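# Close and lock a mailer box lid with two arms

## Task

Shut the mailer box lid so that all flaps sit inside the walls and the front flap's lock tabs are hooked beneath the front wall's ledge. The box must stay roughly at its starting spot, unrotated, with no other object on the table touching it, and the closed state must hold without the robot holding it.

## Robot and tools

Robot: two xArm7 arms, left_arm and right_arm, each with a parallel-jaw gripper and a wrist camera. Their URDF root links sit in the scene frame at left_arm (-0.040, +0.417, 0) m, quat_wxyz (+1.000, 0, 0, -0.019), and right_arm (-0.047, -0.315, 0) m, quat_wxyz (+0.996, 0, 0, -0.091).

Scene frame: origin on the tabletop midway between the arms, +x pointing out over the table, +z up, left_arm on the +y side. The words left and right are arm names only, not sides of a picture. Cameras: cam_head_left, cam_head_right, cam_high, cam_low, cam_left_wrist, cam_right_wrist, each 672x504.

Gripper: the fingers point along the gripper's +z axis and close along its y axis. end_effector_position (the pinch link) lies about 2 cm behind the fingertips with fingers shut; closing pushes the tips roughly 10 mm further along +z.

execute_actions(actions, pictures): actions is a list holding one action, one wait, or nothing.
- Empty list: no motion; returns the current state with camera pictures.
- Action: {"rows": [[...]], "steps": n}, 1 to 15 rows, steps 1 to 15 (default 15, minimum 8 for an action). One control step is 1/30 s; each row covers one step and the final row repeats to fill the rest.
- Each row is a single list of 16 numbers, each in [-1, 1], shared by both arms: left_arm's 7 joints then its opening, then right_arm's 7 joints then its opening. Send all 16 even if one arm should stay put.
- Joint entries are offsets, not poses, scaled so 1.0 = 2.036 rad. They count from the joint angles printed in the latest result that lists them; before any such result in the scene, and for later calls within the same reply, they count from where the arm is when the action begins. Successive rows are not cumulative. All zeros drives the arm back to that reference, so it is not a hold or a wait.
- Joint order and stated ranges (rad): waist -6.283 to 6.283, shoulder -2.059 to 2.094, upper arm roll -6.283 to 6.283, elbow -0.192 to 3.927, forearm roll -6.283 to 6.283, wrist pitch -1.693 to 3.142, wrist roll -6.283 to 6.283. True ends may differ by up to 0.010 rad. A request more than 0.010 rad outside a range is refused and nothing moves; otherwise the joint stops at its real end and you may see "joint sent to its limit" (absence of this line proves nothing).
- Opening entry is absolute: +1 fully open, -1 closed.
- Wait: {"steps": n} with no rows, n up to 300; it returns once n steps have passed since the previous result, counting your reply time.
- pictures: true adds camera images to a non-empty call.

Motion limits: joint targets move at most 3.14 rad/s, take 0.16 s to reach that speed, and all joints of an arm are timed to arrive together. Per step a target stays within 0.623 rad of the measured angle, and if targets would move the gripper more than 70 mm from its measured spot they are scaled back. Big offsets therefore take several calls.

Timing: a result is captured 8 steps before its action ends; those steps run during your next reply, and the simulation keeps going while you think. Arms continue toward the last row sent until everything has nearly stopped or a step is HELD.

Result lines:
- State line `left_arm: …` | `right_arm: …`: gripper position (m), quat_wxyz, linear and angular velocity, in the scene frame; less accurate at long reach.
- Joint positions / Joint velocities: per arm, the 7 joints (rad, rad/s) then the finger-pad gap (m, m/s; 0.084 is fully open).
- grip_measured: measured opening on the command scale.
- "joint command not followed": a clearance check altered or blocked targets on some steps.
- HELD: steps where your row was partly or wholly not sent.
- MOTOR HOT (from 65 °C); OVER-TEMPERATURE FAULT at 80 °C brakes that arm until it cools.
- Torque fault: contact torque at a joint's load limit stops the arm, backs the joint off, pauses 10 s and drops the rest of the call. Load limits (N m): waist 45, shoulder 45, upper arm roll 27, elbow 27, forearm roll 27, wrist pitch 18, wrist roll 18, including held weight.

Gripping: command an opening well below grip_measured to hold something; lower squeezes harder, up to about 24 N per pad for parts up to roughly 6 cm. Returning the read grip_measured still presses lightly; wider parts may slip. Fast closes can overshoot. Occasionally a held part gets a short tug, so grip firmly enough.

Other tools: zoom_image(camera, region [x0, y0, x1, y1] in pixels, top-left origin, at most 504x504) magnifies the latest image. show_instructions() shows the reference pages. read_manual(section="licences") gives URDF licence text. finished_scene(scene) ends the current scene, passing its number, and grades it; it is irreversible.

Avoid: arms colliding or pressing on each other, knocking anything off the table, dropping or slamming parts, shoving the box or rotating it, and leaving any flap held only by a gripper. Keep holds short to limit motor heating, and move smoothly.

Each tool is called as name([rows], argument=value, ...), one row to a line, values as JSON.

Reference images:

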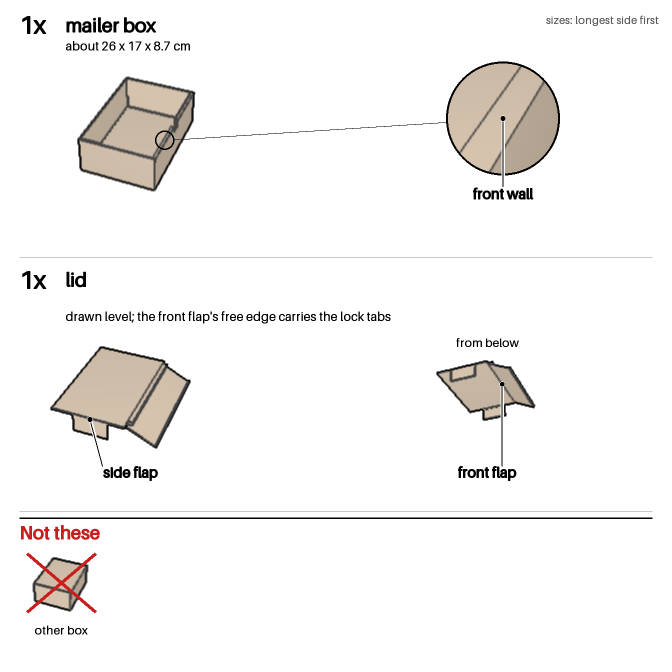

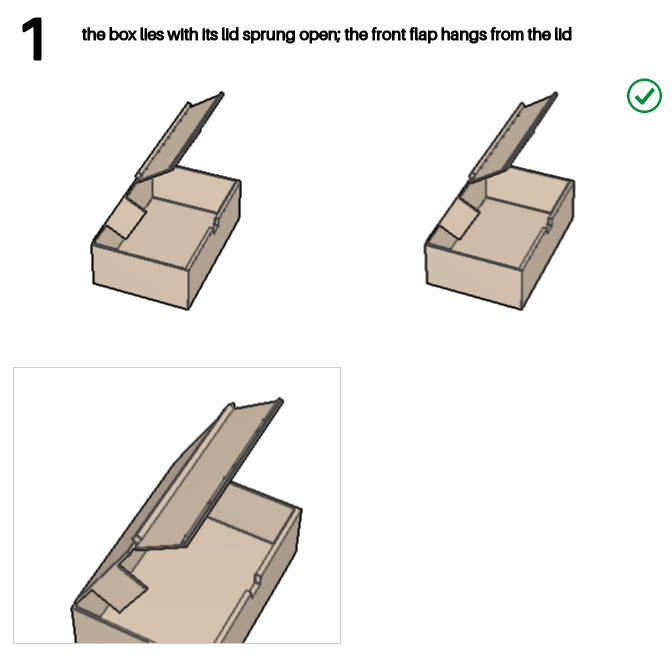

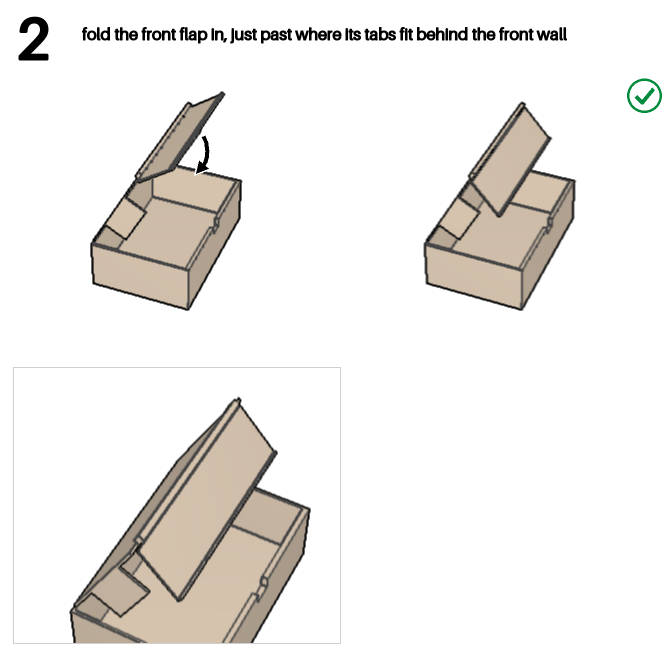

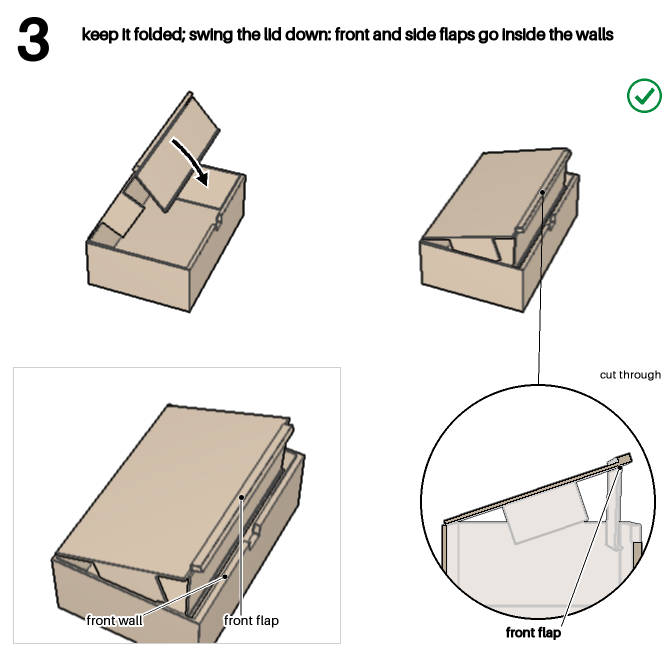

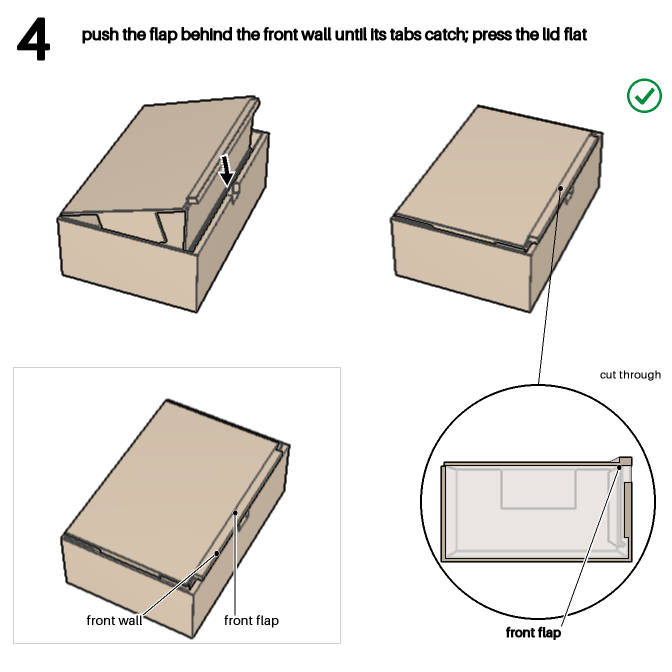

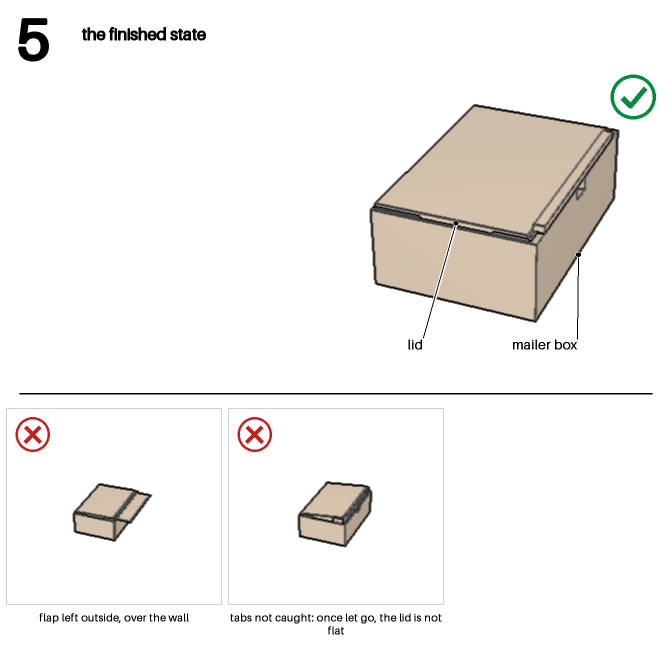

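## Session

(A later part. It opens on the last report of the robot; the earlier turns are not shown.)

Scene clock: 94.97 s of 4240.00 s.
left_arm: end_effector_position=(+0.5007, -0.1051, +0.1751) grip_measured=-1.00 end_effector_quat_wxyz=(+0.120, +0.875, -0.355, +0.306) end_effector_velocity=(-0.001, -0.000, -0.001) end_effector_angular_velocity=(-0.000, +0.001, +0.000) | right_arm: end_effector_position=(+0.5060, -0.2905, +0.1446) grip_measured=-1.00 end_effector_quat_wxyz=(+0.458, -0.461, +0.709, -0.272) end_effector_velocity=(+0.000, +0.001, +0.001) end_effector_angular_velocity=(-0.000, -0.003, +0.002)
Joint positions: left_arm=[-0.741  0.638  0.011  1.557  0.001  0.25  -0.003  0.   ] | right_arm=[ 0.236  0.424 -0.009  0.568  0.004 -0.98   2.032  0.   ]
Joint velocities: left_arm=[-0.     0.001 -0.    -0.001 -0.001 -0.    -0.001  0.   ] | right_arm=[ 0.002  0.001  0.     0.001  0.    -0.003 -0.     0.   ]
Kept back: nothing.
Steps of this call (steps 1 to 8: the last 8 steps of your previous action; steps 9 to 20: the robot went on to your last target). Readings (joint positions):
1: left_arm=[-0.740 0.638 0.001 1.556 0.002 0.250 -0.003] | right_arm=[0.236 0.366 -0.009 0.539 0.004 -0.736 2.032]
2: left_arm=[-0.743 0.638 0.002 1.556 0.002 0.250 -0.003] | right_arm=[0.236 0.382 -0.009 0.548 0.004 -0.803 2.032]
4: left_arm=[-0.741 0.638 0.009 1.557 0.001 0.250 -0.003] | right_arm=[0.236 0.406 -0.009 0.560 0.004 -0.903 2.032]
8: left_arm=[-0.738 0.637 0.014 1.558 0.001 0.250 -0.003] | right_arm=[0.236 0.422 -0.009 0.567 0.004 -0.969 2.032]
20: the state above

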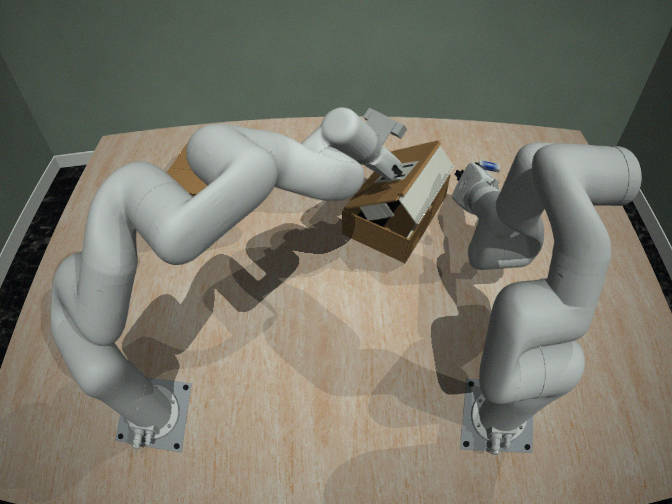

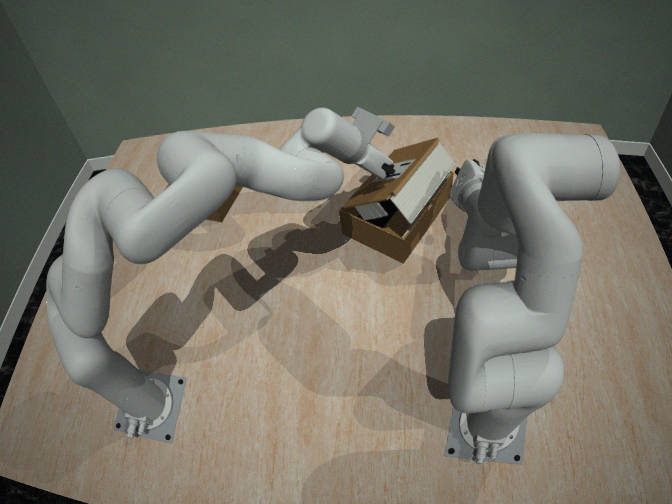

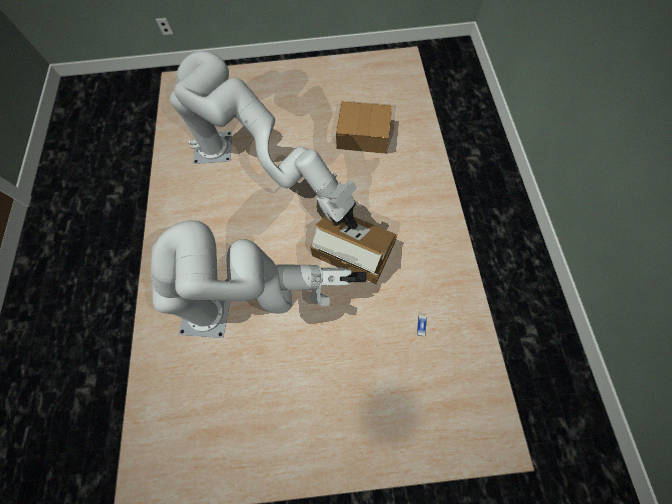

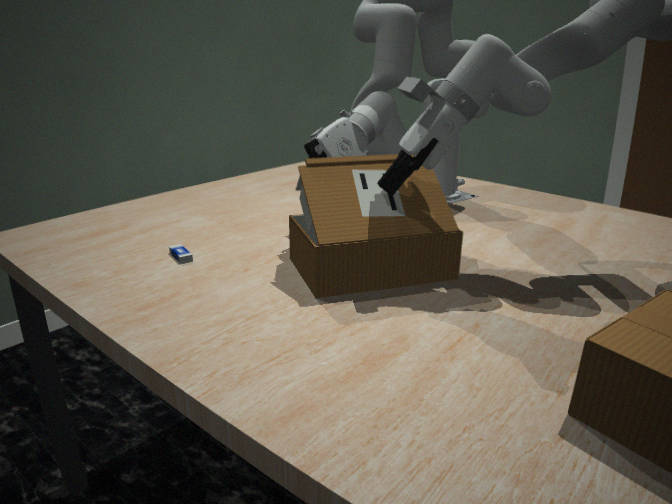

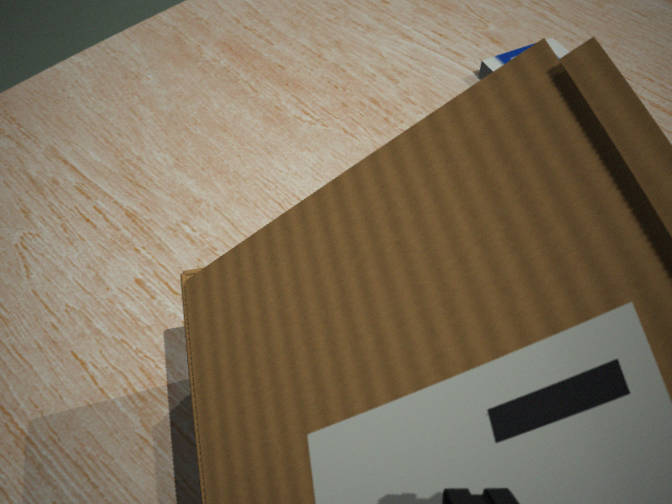

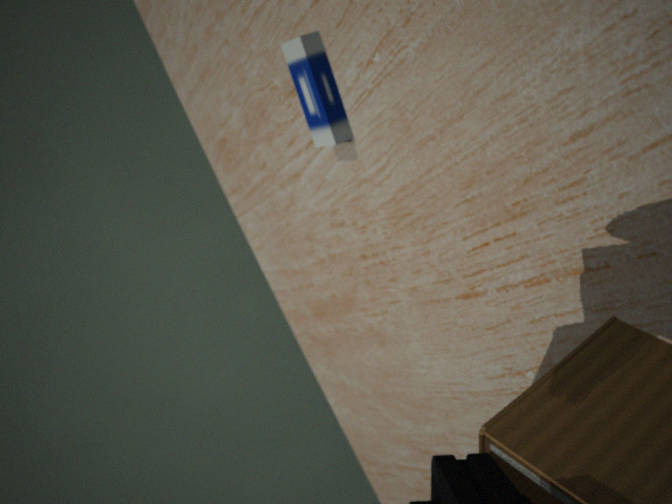

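execute_actions([
  {"rows":[[0,0,0,0,0,0,0,-1,0.03,0.005,0,0,0,0,0,-1],[0,0,0,0,0,0,0,-1,0.03,0.005,0,0,0,0,0,-1],[0,0,0,0,0,0,0,-1,0.03,0.005,0,0,0,0,0,-1],[0,0,0,0,0,0,0,-1,0.03,0.005,0,0,0,0,0,-1],[0,0,0,0,0,0,0,-1,0.04,0.005,0,0,0,0,0,-1],[0,0,0,0,0,0,0,-1,0.04,0.005,0,0,0,0,0,-1],[0,0,0,0,0,0,0,-1,0.05,0.005,0,0,0,0,0,-1],[0,0,0,0,0,0,0,-1,0.05,0.005,0,0,0,0,0,-1],[0,0,0,0,0,0,0,-1,0.058,0.005,0,0,0,0,0,-1]],"steps":15},
])

execute_actions([
  {"steps":15},
], pictures=true)

Scene clock: 95.83 s of 4240.00 s.
left_arm: end_effector_position=(+0.5007, -0.1051, +0.1751) grip_measured=-1.00 end_effector_quat_wxyz=(+0.120, +0.875, -0.355, +0.306) end_effector_velocity=(-0.003, -0.002, -0.002) end_effector_angular_velocity=(+0.002, +0.004, -0.004) | right_arm: end_effector_position=(+0.5020, -0.2550, +0.1394) grip_measured=-1.00 end_effector_quat_wxyz=(+0.463, -0.485, +0.696, -0.255) end_effector_velocity=(-0.018, +0.148, -0.008) end_effector_angular_velocity=(-0.004, +0.013, +0.270)
Joint positions: left_arm=[-0.741  0.638  0.011  1.557  0.001  0.25  -0.003  0.   ] | right_arm=[ 0.298  0.433 -0.007  0.568  0.004 -0.98   2.032  0.   ]
Joint velocities: left_arm=[-0.002  0.002 -0.002 -0.002 -0.001  0.     0.     0.   ] | right_arm=[ 0.273  0.017 -0.004  0.001  0.    -0.002 -0.001  0.   ]
Steps of this call (steps 1 to 15: the robot went on to your last target; steps 16 to 19: nothing new was sent; steps 20 to 26: the first 7 steps of this action). Readings (joint positions):
20: left_arm=[-0.741 0.638 0.011 1.557 0.001 0.250 -0.003] | right_arm=[0.236 0.424 -0.009 0.568 0.004 -0.980 2.032]
21: left_arm=[-0.741 0.638 0.011 1.557 0.001 0.250 -0.003] | right_arm=[0.241 0.425 -0.010 0.568 0.004 -0.980 2.032]
23: left_arm=[-0.741 0.638 0.011 1.557 0.001 0.250 -0.003] | right_arm=[0.266 0.429 -0.011 0.568 0.004 -0.980 2.032]
26: the state above

Scene clock: 96.33 s of 4240.00 s.
left_arm: end_effector_position=(+0.5007, -0.1051, +0.1751) grip_measured=-1.00 end_effector_quat_wxyz=(+0.120, +0.875, -0.355, +0.306) end_effector_velocity=(+0.000, +0.000, +0.000) end_effector_angular_velocity=(+0.001, -0.001, -0.000) | right_arm: end_effector_position=(+0.4981, -0.2262, +0.1390) grip_measured=-1.00 end_effector_quat_wxyz=(+0.469, -0.504, +0.683, -0.243) end_effector_velocity=(-0.000, +0.002, -0.001) end_effector_angular_velocity=(+0.001, +0.002, +0.004)
Joint positions: left_arm=[-0.741  0.638  0.011  1.557  0.001  0.25  -0.003  0.   ] | right_arm=[ 0.353  0.434 -0.009  0.568  0.004 -0.98   2.032  0.   ]
Joint velocities: left_arm=[ 0.    -0.     0.     0.001  0.     0.001  0.001  0.   ] | right_arm=[0.002 0.001 0.003 0.    0.    0.001 0.001 0.   ]
Kept back: nothing.
Steps of this call (steps 1 to 8: the last 8 steps of your previous action; steps 9 to 15: the robot went on to your last target). Readings (joint positions):
1: left_arm=[-0.741 0.638 0.011 1.557 0.001 0.250 -0.003] | right_arm=[0.308 0.433 -0.007 0.568 0.004 -0.980 2.032]
2: left_arm=[-0.741 0.638 0.011 1.557 0.001 0.250 -0.003] | right_arm=[0.317 0.434 -0.008 0.568 0.004 -0.980 2.032]
4: left_arm=[-0.741 0.638 0.011 1.557 0.001 0.250 -0.003] | right_arm=[0.334 0.434 -0.008 0.568 0.004 -0.980 2.032]
8: left_arm=[-0.741 0.638 0.011 1.557 0.001 0.250 -0.003] | right_arm=[0.351 0.434 -0.008 0.568 0.004 -0.980 2.032]
15: the state above

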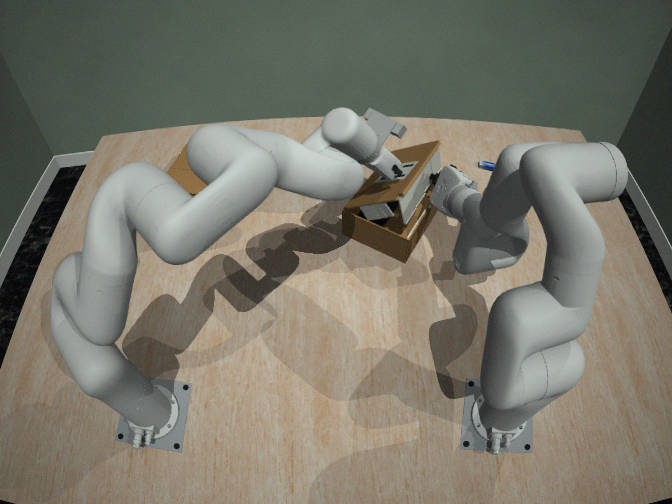

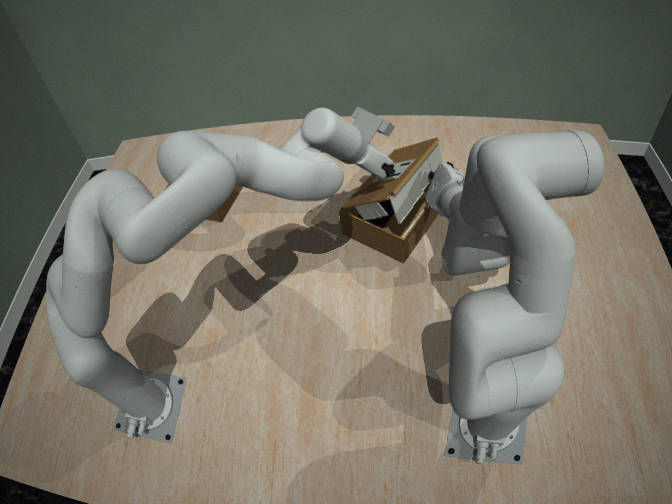

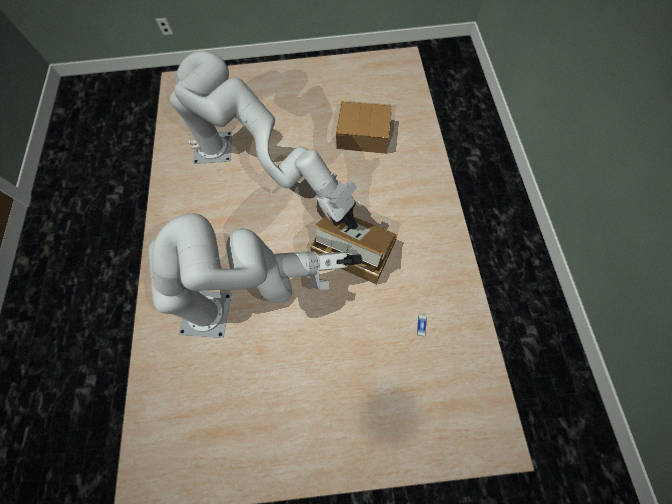

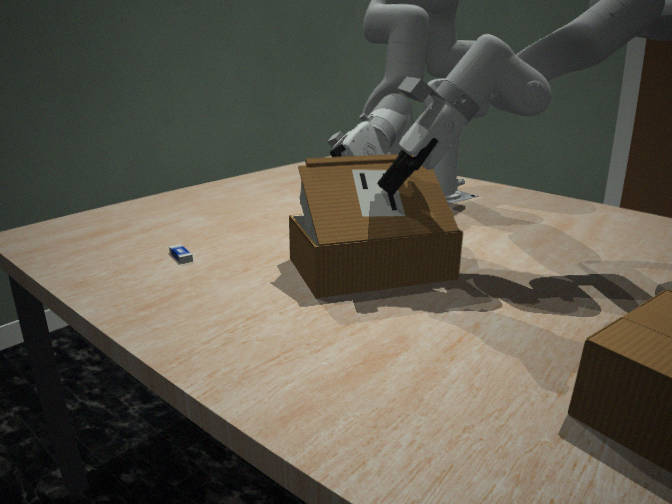

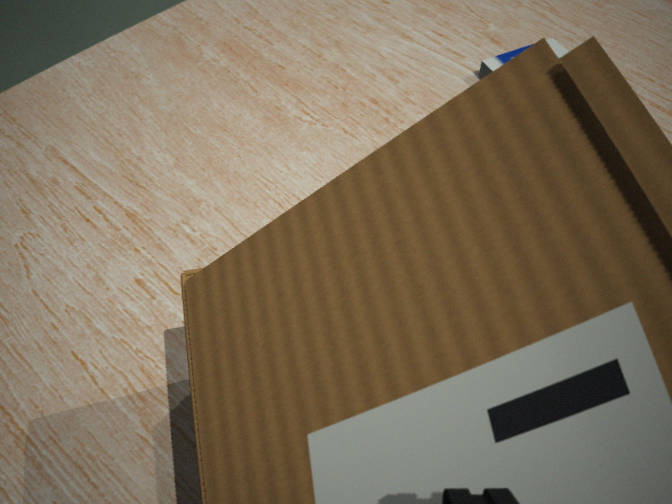

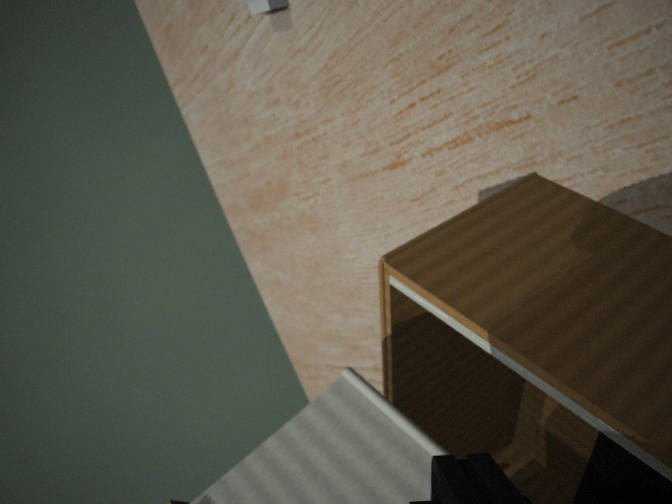

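Good. Lower both with outward drift, withdraw, press.

execute_actions([
  {"rows":[[0,0.017,0,0,0,0,0,-1,-0.012,0.018,0,0,0,0,0,-1]],"steps":15},
])

execute_actions([
  {"rows":[[0,0.003,0,0,0,0,0,-1,-0.06,0,0,0,0,0,0,-1]],"steps":12},
])

execute_actions([
  {"rows":[[0,0.023,0,0,0,0,0,-1,0,0,0,0,0,0,0,-1]],"steps":15},
])

execute_actions([
  {"steps":30},
])

execute_actions([
  {"rows":[[0,-0.015,0,0,0,0,0,-1,0,0,0,0,0,0,0,-1]],"steps":15},
])

execute_actions([
  {"steps":25},
], pictures=true)

Scene clock: 97.00 s of 4240.00 s.
left_arm: end_effector_position=(+0.4977, -0.1021, +0.1491) grip_measured=-1.00 end_effector_quat_wxyz=(+0.114, +0.881, -0.357, +0.290) end_effector_velocity=(-0.012, +0.010, -0.068) end_effector_angular_velocity=(+0.068, +0.072, +0.000) | right_arm: end_effector_position=(+0.4950, -0.2397, +0.1199) grip_measured=-1.00 end_effector_quat_wxyz=(+0.453, -0.501, +0.696, -0.242) end_effector_velocity=(-0.003, -0.019, -0.026) end_effector_angular_velocity=(-0.005, +0.045, -0.034)
Joint positions: left_arm=[-0.741  0.671  0.011  1.555  0.001  0.25  -0.003  0.   ] | right_arm=[ 0.331  0.467 -0.01   0.567  0.004 -0.979  2.032  0.   ]
Joint velocities: left_arm=[-0.001  0.078 -0.001 -0.018 -0.002  0.003 -0.     0.   ] | right_arm=[-0.04   0.052  0.004  0.006 -0.002 -0.001  0.     0.   ]
Steps of this call (steps 1 to 13: the robot went on to your last target; steps 14 to 20: the first 7 steps of this action). Readings (joint positions):
14: left_arm=[-0.741 0.638 0.011 1.557 0.001 0.250 -0.003] | right_arm=[0.354 0.434 -0.009 0.568 0.004 -0.980 2.032]
15: left_arm=[-0.741 0.641 0.011 1.559 0.001 0.249 -0.003] | right_arm=[0.351 0.438 -0.008 0.569 0.004 -0.980 2.032]
17: left_arm=[-0.741 0.655 0.011 1.560 0.001 0.249 -0.003] | right_arm=[0.340 0.454 -0.008 0.569 0.004 -0.980 2.032]
20: the state above

Scene clock: 97.40 s of 4240.00 s.
left_arm: end_effector_position=(+0.4981, -0.1026, +0.1479) grip_measured=-1.00 end_effector_quat_wxyz=(+0.114, +0.881, -0.357, +0.290) end_effector_velocity=(-0.004, +0.003, -0.026) end_effector_angular_velocity=(+0.026, +0.025, -0.001) | right_arm: end_effector_position=(+0.4979, -0.2628, +0.1190) grip_measured=-1.00 end_effector_quat_wxyz=(+0.448, -0.486, +0.707, -0.250) end_effector_velocity=(+0.047, -0.468, +0.003) end_effector_angular_velocity=(-0.025, -0.010, -0.858)
Joint positions: left_arm=[-0.741  0.675  0.011  1.558  0.001  0.25  -0.003  0.   ] | right_arm=[ 0.281  0.47  -0.003  0.568  0.003 -0.98   2.032  0.   ]
Joint velocities: left_arm=[ 0.     0.033 -0.001 -0.003  0.002 -0.    -0.     0.   ] | right_arm=[-0.795 -0.002 -0.059  0.005  0.011  0.    -0.     0.   ]
Steps of this call (steps 1 to 8: the last 8 steps of your previous action; steps 9 to 12: the first 4 steps of this action, its rows measured from where the robot was after step 8). Readings (joint positions):
8: left_arm=[-0.741 0.672 0.011 1.558 0.001 0.250 -0.003] | right_arm=[0.329 0.470 -0.009 0.568 0.004 -0.980 2.032]
9: left_arm=[-0.741 0.672 0.011 1.558 0.001 0.250 -0.003] | right_arm=[0.329 0.470 -0.009 0.568 0.004 -0.980 2.032]
10: left_arm=[-0.741 0.673 0.011 1.558 0.001 0.250 -0.003] | right_arm=[0.323 0.470 -0.007 0.568 0.004 -0.980 2.032]
12: the state above

Scene clock: 97.90 s of 4240.00 s.
left_arm: end_effector_position=(+0.4956, -0.1001, +0.1205) grip_measured=-1.00 end_effector_quat_wxyz=(+0.108, +0.885, -0.359, +0.275) end_effector_velocity=(-0.004, +0.005, -0.039) end_effector_angular_velocity=(+0.036, +0.036, +0.000) | right_arm: end_effector_position=(+0.5001, -0.3048, +0.1191) grip_measured=-1.00 end_effector_quat_wxyz=(+0.438, -0.459, +0.725, -0.268) end_effector_velocity=(+0.000, -0.003, -0.000) end_effector_angular_velocity=(-0.001, +0.000, -0.005)
Joint positions: left_arm=[-0.741  0.715  0.011  1.562  0.001  0.247 -0.003  0.   ] | right_arm=[ 0.209  0.47  -0.008  0.568  0.004 -0.98   2.032  0.   ]
Joint velocities: left_arm=[ 0.001  0.056 -0.     0.006  0.001  0.001 -0.001  0.   ] | right_arm=[-0.003 -0.    -0.002 -0.     0.     0.    -0.     0.   ]
Steps of this call (steps 1 to 8: the last 8 steps of your previous action; steps 9 to 15: the first 7 steps of this action, its rows measured from where the robot was after step 8). Readings (joint positions):
8: left_arm=[-0.741 0.678 0.011 1.558 0.001 0.250 -0.003] | right_arm=[0.209 0.470 -0.008 0.568 0.004 -0.980 2.032]
9: left_arm=[-0.741 0.678 0.011 1.558 0.001 0.250 -0.003] | right_arm=[0.209 0.470 -0.008 0.568 0.004 -0.980 2.032]
10: left_arm=[-0.741 0.682 0.011 1.559 0.001 0.249 -0.003] | right_arm=[0.209 0.470 -0.008 0.568 0.004 -0.980 2.032]
12: left_arm=[-0.741 0.700 0.011 1.561 0.001 0.249 -0.003] | right_arm=[0.209 0.470 -0.008 0.568 0.004 -0.980 2.032]
15: the state above

Scene clock: 98.90 s of 4240.00 s.
left_arm: end_effector_position=(+0.4952, -0.0997, +0.1186) grip_measured=-1.00 end_effector_quat_wxyz=(+0.107, +0.886, -0.359, +0.274) end_effector_velocity=(+0.000, +0.000, -0.000) end_effector_angular_velocity=(+0.000, +0.001, +0.001) | right_arm: end_effector_position=(+0.5002, -0.3052, +0.1191) grip_measured=-1.00 end_effector_quat_wxyz=(+0.438, -0.459, +0.725, -0.268) end_effector_velocity=(-0.000, -0.000, -0.000) end_effector_angular_velocity=(-0.001, +0.001, +0.000)
Joint positions: left_arm=[-0.741  0.717  0.011  1.562  0.001  0.248 -0.003  0.   ] | right_arm=[ 0.209  0.47  -0.008  0.568  0.004 -0.98   2.032  0.   ]
Joint velocities: left_arm=[ 0.001 -0.    -0.    -0.     0.     0.    -0.001  0.   ] | right_arm=[-0.     0.    -0.    -0.001 -0.     0.    -0.001  0.   ]
Kept back: nothing.
Steps of this call (steps 1 to 8: the last 8 steps of your previous action; steps 9 to 15: the robot went on to your last target; steps 16 to 30: nothing new was sent). Readings (joint positions):
1: left_arm=[-0.741 0.717 0.011 1.563 0.001 0.246 -0.003] | right_arm=[0.209 0.470 -0.008 0.568 0.004 -0.980 2.032]
2: left_arm=[-0.741 0.717 0.011 1.563 0.001 0.247 -0.003] | right_arm=[0.209 0.470 -0.008 0.568 0.004 -0.980 2.032]
4: left_arm=[-0.741 0.717 0.011 1.563 0.001 0.247 -0.003] | right_arm=[0.209 0.470 -0.008 0.568 0.004 -0.980 2.032]
8: left_arm=[-0.741 0.718 0.011 1.563 0.001 0.247 -0.003] | right_arm=[0.209 0.470 -0.008 0.568 0.004 -0.980 2.032]
30: the state above
All arms were judged still, so your last target was given up. Only a new action makes them travel on or press farther. Fingers that are still opening or closing keep moving.

Scene clock: 99.13 s of 4240.00 s.
left_arm: end_effector_position=(+0.4943, -0.0985, +0.1268) grip_measured=-1.00 end_effector_quat_wxyz=(+0.108, +0.885, -0.359, +0.275) end_effector_velocity=(+0.016, -0.017, +0.070) end_effector_angular_velocity=(-0.082, -0.084, -0.002) | right_arm: end_effector_position=(+0.5002, -0.3052, +0.1191) grip_measured=-1.00 end_effector_quat_wxyz=(+0.438, -0.459, +0.725, -0.268) end_effector_velocity=(+0.000, +0.000, +0.001) end_effector_angular_velocity=(-0.000, -0.003, +0.000)
Joint positions: left_arm=[-0.741  0.698  0.011  1.552  0.001  0.254 -0.003  0.   ] | right_arm=[ 0.209  0.47  -0.008  0.568  0.004 -0.98   2.032  0.   ]
Joint velocities: left_arm=[-0.    -0.065 -0.     0.034  0.001 -0.018  0.001  0.   ] | right_arm=[ 0.    -0.001  0.     0.    -0.    -0.001 -0.     0.   ]
Steps of this call (steps 1 to 7: the first 7 steps of this action). Readings (joint positions):
1: left_arm=[-0.741 0.717 0.011 1.562 0.001 0.248 -0.003] | right_arm=[0.209 0.470 -0.008 0.568 0.004 -0.980 2.032]
2: left_arm=[-0.741 0.714 0.011 1.561 0.001 0.248 -0.003] | right_arm=[0.209 0.470 -0.008 0.568 0.004 -0.980 2.032]
4: left_arm=[-0.741 0.706 0.011 1.555 0.001 0.253 -0.003] | right_arm=[0.209 0.470 -0.008 0.568 0.004 -0.980 2.032]
7: the state above

Scene clock: 99.97 s of 4240.00 s.
left_arm: end_effector_position=(+0.4981, -0.1026, +0.1413) grip_measured=-1.00 end_effector_quat_wxyz=(+0.113, +0.882, -0.357, +0.287) end_effector_velocity=(+0.001, +0.000, +0.001) end_effector_angular_velocity=(-0.001, -0.001, +0.000) | right_arm: end_effector_position=(+0.5002, -0.3052, +0.1191) grip_measured=-1.00 end_effector_quat_wxyz=(+0.438, -0.459, +0.725, -0.268) end_effector_velocity=(+0.000, -0.000, +0.001) end_effector_angular_velocity=(+0.000, -0.002, -0.000)
Joint positions: left_arm=[-0.741  0.687  0.011  1.562  0.001  0.248 -0.003  0.   ] | right_arm=[ 0.209  0.47  -0.008  0.568  0.004 -0.98   2.032  0.   ]
Joint velocities: left_arm=[ 0.    -0.001  0.     0.001 -0.001  0.     0.001  0.   ] | right_arm=[-0.001 -0.001  0.     0.    -0.    -0.     0.     0.   ]
Kept back: nothing.
Steps of this call (steps 1 to 8: the last 8 steps of your previous action; steps 9 to 25: the robot went on to your last target). Readings (joint positions):
1: left_arm=[-0.741 0.696 0.011 1.554 0.001 0.253 -0.003] | right_arm=[0.209 0.470 -0.008 0.568 0.004 -0.980 2.032]
2: left_arm=[-0.741 0.694 0.011 1.555 0.001 0.252 -0.003] | right_arm=[0.209 0.470 -0.008 0.568 0.004 -0.980 2.032]
4: left_arm=[-0.741 0.691 0.011 1.558 0.001 0.251 -0.003] | right_arm=[0.209 0.470 -0.008 0.568 0.004 -0.980 2.032]
8: left_arm=[-0.741 0.688 0.011 1.561 0.001 0.249 -0.003] | right_arm=[0.209 0.470 -0.008 0.568 0.004 -0.980 2.032]
25: the state above

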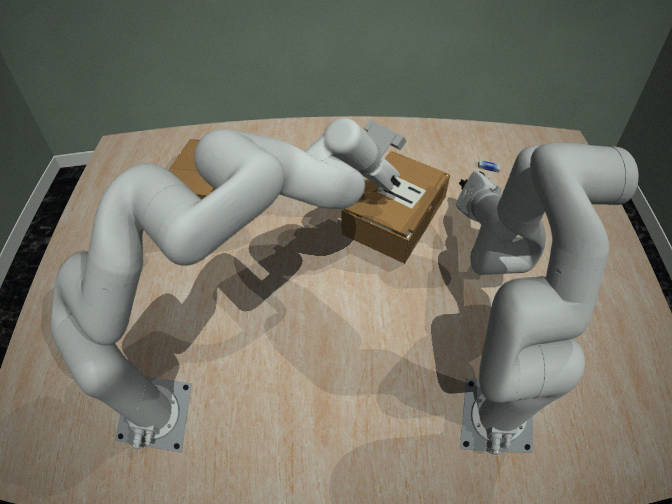

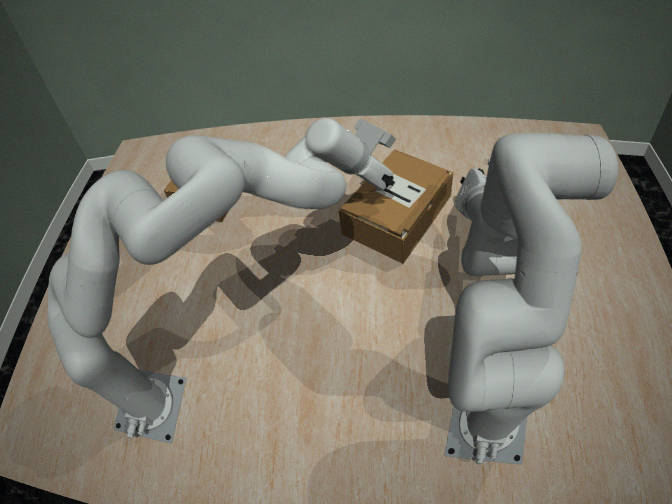

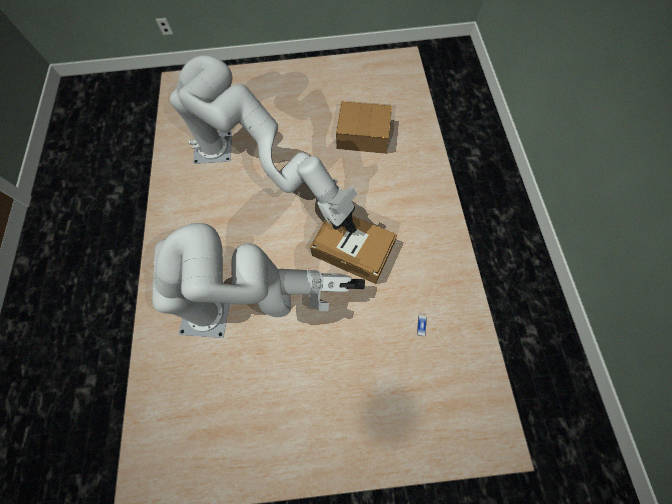

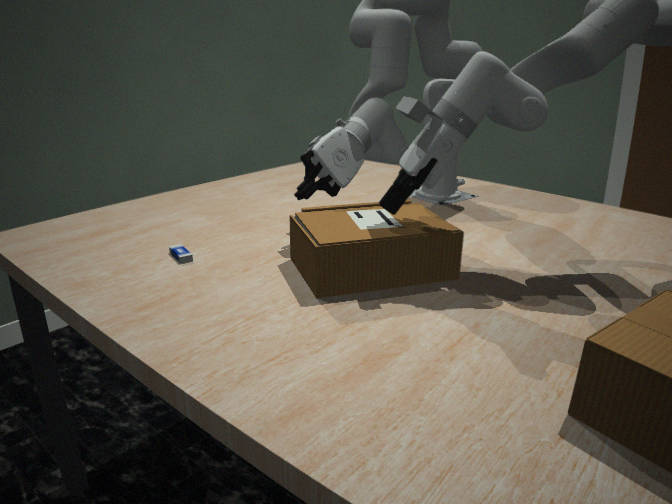

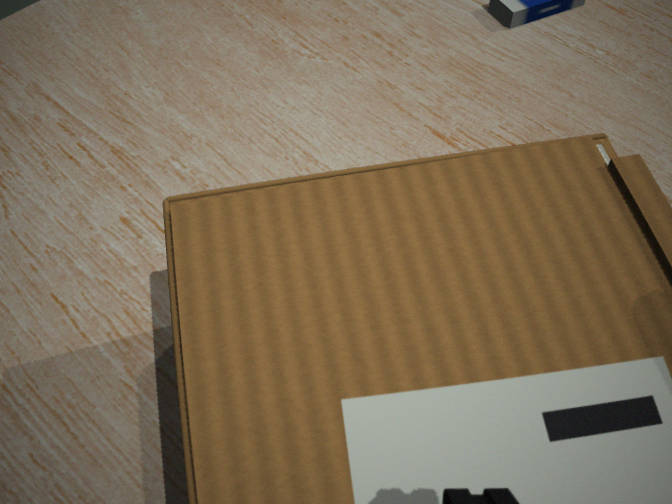

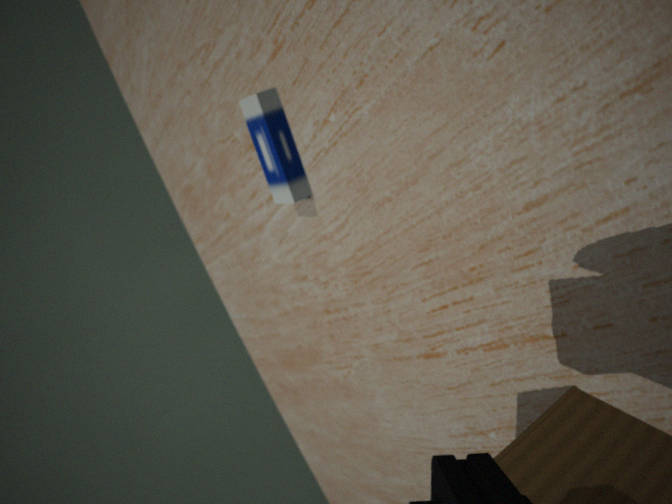

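execute_actions([
  {"rows":[[0.05,-0.03,0,0,0,0,0,-1,0.03,0.045,0,0,0,0,0,-1]],"steps":15},
])

execute_actions([
  {"rows":[[0,0,0,0,0,0,0,-1,0.01,0,0,0,0,0,0,-1],[0,0,0,0,0,0,0,-1,0.01,0,0,0,0,0,0,-1],[0,0,0,0,0,0,0,-1,0.01,0,0,0,0,0,0,-1],[0,0,0,0,0,0,0,-1,0.02,0,0,0,0,0,0,-1],[0,0,0,0,0,0,0,-1,0.02,0,0,0,0,0,0,-1],[0,0,0,0,0,0,0,-1,0.02,0,0,0,0,0,0,-1],[0,0,0,0,0,0,0,-1,0.032,0,0,0,0,0,0,-1]],"steps":15},
])

execute_actions([
  {"rows":[[0,0,0,0,0,0,0,-1,-0.06,0,0,0,0,0,0,-1]],"steps":15},
])

execute_actions([
  {"steps":10},
], pictures=true)

Scene clock: 100.90 s of 4240.00 s.
left_arm: end_effector_position=(+0.5480, -0.0559, +0.1821) grip_measured=-1.00 end_effector_quat_wxyz=(+0.107, +0.888, -0.314, +0.317) end_effector_velocity=(+0.253, +0.256, +0.199) end_effector_angular_velocity=(-0.129, -0.269, +0.472) | right_arm: end_effector_position=(+0.4833, -0.2745, +0.0732) grip_measured=-1.00 end_effector_quat_wxyz=(+0.413, -0.491, +0.730, -0.236) end_effector_velocity=(-0.046, +0.070, -0.103) end_effector_angular_velocity=(-0.011, +0.198, +0.137)
Joint positions: left_arm=[-0.655  0.635  0.017  1.565  0.001  0.247 -0.003  0.   ] | right_arm=[ 0.264  0.553 -0.005  0.565  0.003 -0.979  2.032  0.   ]
Joint velocities: left_arm=[ 0.36  -0.22   0.133  0.054 -0.007 -0.016 -0.002  0.   ] | right_arm=[ 0.128  0.186  0.008 -0.012 -0.002  0.001  0.001  0.   ]
Steps of this call (steps 1 to 15: the robot went on to your last target; steps 16 to 21: nothing new was sent; steps 22 to 28: the first 7 steps of this action). Readings (joint positions):
22: left_arm=[-0.740 0.686 0.011 1.562 0.001 0.248 -0.003] | right_arm=[0.209 0.471 -0.008 0.568 0.004 -0.980 2.032]
23: left_arm=[-0.735 0.684 0.009 1.561 0.001 0.248 -0.003] | right_arm=[0.213 0.476 -0.009 0.569 0.004 -0.981 2.032]
25: left_arm=[-0.706 0.666 0.003 1.558 0.002 0.249 -0.003] | right_arm=[0.236 0.511 -0.011 0.571 0.004 -0.981 2.032]
28: the state above

Scene clock: 101.40 s of 4240.00 s.
left_arm: end_effector_position=(+0.5497, -0.0524, +0.1849) grip_measured=-1.00 end_effector_quat_wxyz=(+0.109, +0.889, -0.311, +0.317) end_effector_velocity=(-0.009, -0.009, -0.005) end_effector_angular_velocity=(+0.003, +0.010, -0.018) | right_arm: end_effector_position=(+0.4818, -0.2575, +0.0704) grip_measured=-1.00 end_effector_quat_wxyz=(+0.415, -0.504, +0.722, -0.229) end_effector_velocity=(-0.012, +0.106, -0.001) end_effector_angular_velocity=(+0.005, +0.004, +0.200)
Joint positions: left_arm=[-0.642  0.628  0.007  1.561  0.001  0.248 -0.003  0.   ] | right_arm=[ 0.3    0.561 -0.008  0.568  0.004 -0.98   2.032  0.   ]
Joint velocities: left_arm=[-0.008  0.004 -0.011 -0.005  0.002  0.001  0.001  0.   ] | right_arm=[ 0.189  0.001  0.01  -0.001 -0.002  0.002  0.     0.   ]
Steps of this call (steps 1 to 8: the last 8 steps of your previous action; steps 9 to 15: the first 7 steps of this action, its rows measured from where the robot was after step 8). Readings (joint positions):
8: left_arm=[-0.642 0.627 0.007 1.561 0.001 0.248 -0.003] | right_arm=[0.269 0.561 -0.009 0.568 0.004 -0.980 2.032]
9: left_arm=[-0.642 0.627 0.008 1.561 0.001 0.248 -0.003] | right_arm=[0.270 0.561 -0.009 0.568 0.004 -0.980 2.032]
10: left_arm=[-0.641 0.627 0.009 1.561 0.001 0.248 -0.003] | right_arm=[0.272 0.561 -0.009 0.568 0.004 -0.980 2.032]
12: left_arm=[-0.641 0.627 0.009 1.561 0.001 0.248 -0.003] | right_arm=[0.281 0.561 -0.009 0.568 0.004 -0.980 2.032]
15: the state above

Scene clock: 101.90 s of 4240.00 s.
left_arm: end_effector_position=(+0.5499, -0.0523, +0.1850) grip_measured=-1.00 end_effector_quat_wxyz=(+0.109, +0.889, -0.311, +0.318) end_effector_velocity=(+0.000, +0.000, +0.001) end_effector_angular_velocity=(-0.002, -0.001, +0.001) | right_arm: end_effector_position=(+0.4847, -0.3003, +0.0704) grip_measured=-1.00 end_effector_quat_wxyz=(+0.405, -0.475, +0.741, -0.247) end_effector_velocity=(+0.003, -0.194, -0.001) end_effector_angular_velocity=(-0.027, +0.004, -0.360)
Joint positions: left_arm=[-0.642  0.627  0.008  1.561  0.001  0.248 -0.003  0.   ] | right_arm=[ 0.226  0.561 -0.014  0.569  0.005 -0.98   2.032  0.   ]
Joint velocities: left_arm=[ 0.    -0.     0.     0.001 -0.001 -0.001 -0.     0.   ] | right_arm=[-0.308 -0.001 -0.05  -0.007  0.01   0.    -0.     0.   ]
Steps of this call (steps 1 to 8: the last 8 steps of your previous action; steps 9 to 15: the first 7 steps of this action, its rows measured from where the robot was after step 8). Readings (joint positions):
8: left_arm=[-0.642 0.627 0.008 1.561 0.001 0.248 -0.003] | right_arm=[0.333 0.561 -0.009 0.568 0.004 -0.980 2.032]
9: left_arm=[-0.642 0.627 0.008 1.561 0.001 0.248 -0.003] | right_arm=[0.333 0.561 -0.009 0.568 0.004 -0.980 2.032]
10: left_arm=[-0.642 0.627 0.007 1.561 0.001 0.248 -0.003] | right_arm=[0.328 0.561 -0.007 0.568 0.004 -0.980 2.032]
12: left_arm=[-0.642 0.627 0.007 1.561 0.001 0.248 -0.003] | right_arm=[0.287 0.561 -0.003 0.569 0.003 -0.980 2.032]
15: the state above

Scene clock: 102.23 s of 4240.00 s.
left_arm: end_effector_position=(+0.5499, -0.0523, +0.1850) grip_measured=-1.00 end_effector_quat_wxyz=(+0.109, +0.889, -0.311, +0.318) end_effector_velocity=(-0.000, -0.000, -0.000) end_effector_angular_velocity=(+0.000, +0.000, -0.001) | right_arm: end_effector_position=(+0.4846, -0.3041, +0.0702) grip_measured=-1.00 end_effector_quat_wxyz=(+0.404, -0.472, +0.743, -0.247) end_effector_velocity=(+0.000, -0.006, +0.000) end_effector_angular_velocity=(-0.004, -0.001, -0.010)
Joint positions: left_arm=[-0.642  0.627  0.008  1.561  0.001  0.248 -0.003  0.   ] | right_arm=[ 0.212  0.561 -0.008  0.568  0.004 -0.98   2.032  0.   ]
Joint velocities: left_arm=[-0.     0.    -0.001 -0.     0.001  0.    -0.001  0.   ] | right_arm=[-0.006 -0.    -0.005  0.001  0.001  0.    -0.001  0.   ]
Kept back: nothing.
Steps of this call (steps 1 to 8: the last 8 steps of your previous action; steps 9 to 10: the robot went on to your last target). Readings (joint positions):
1: left_arm=[-0.642 0.627 0.008 1.561 0.001 0.248 -0.003] | right_arm=[0.218 0.561 -0.015 0.568 0.005 -0.980 2.032]
2: left_arm=[-0.642 0.627 0.008 1.561 0.001 0.248 -0.003] | right_arm=[0.215 0.561 -0.013 0.568 0.005 -0.980 2.032]
4: left_arm=[-0.642 0.627 0.008 1.561 0.001 0.248 -0.003] | right_arm=[0.213 0.561 -0.009 0.568 0.004 -0.980 2.032]
8: left_arm=[-0.642 0.627 0.008 1.561 0.001 0.248 -0.003] | right_arm=[0.212 0.561 -0.008 0.568 0.004 -0.980 2.032]
10: the state above

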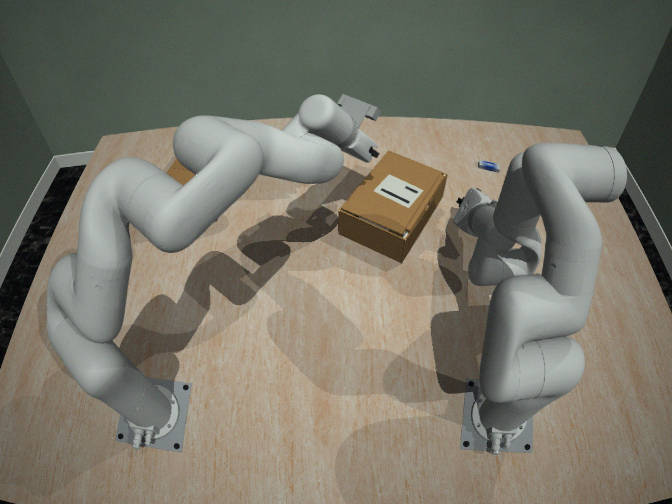

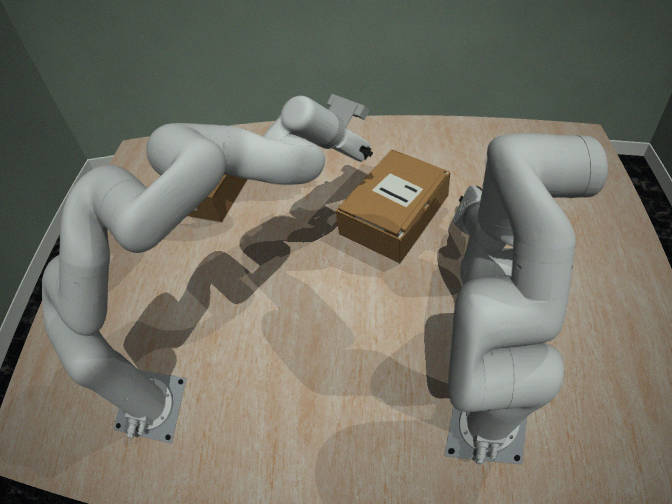

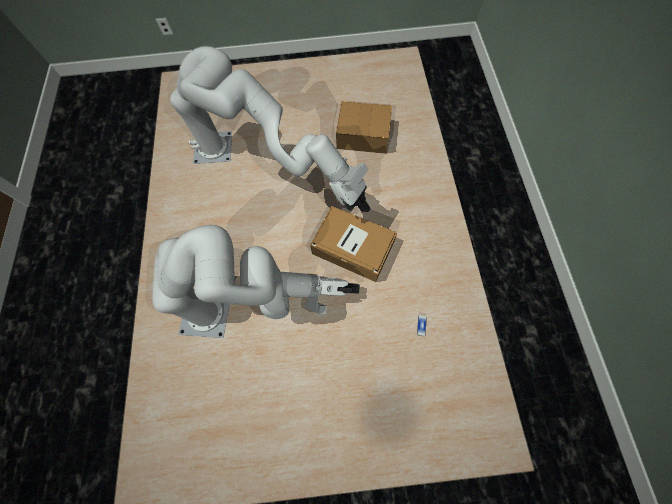

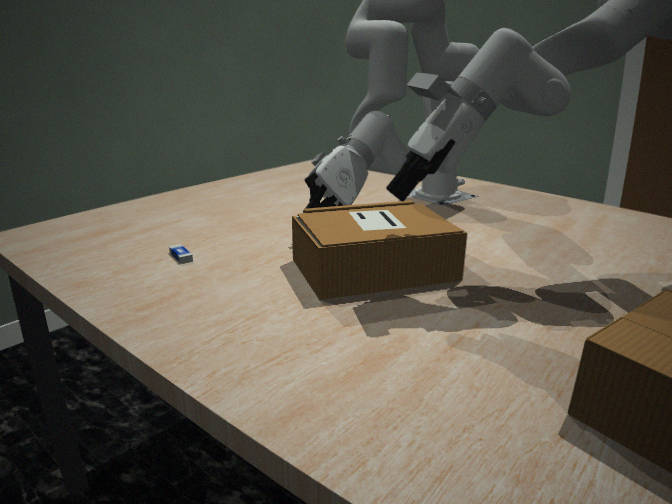

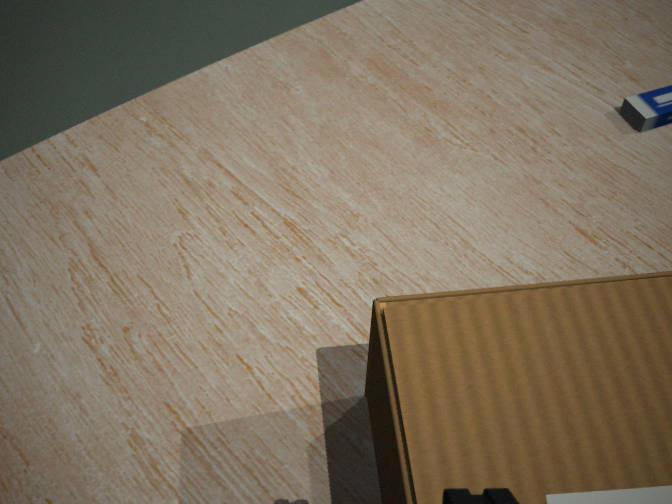

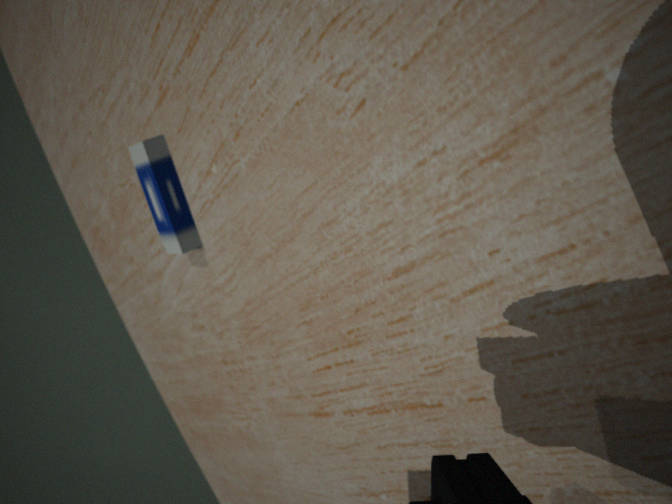

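finished_scene(scene=1)

The scene is finished: the task was done.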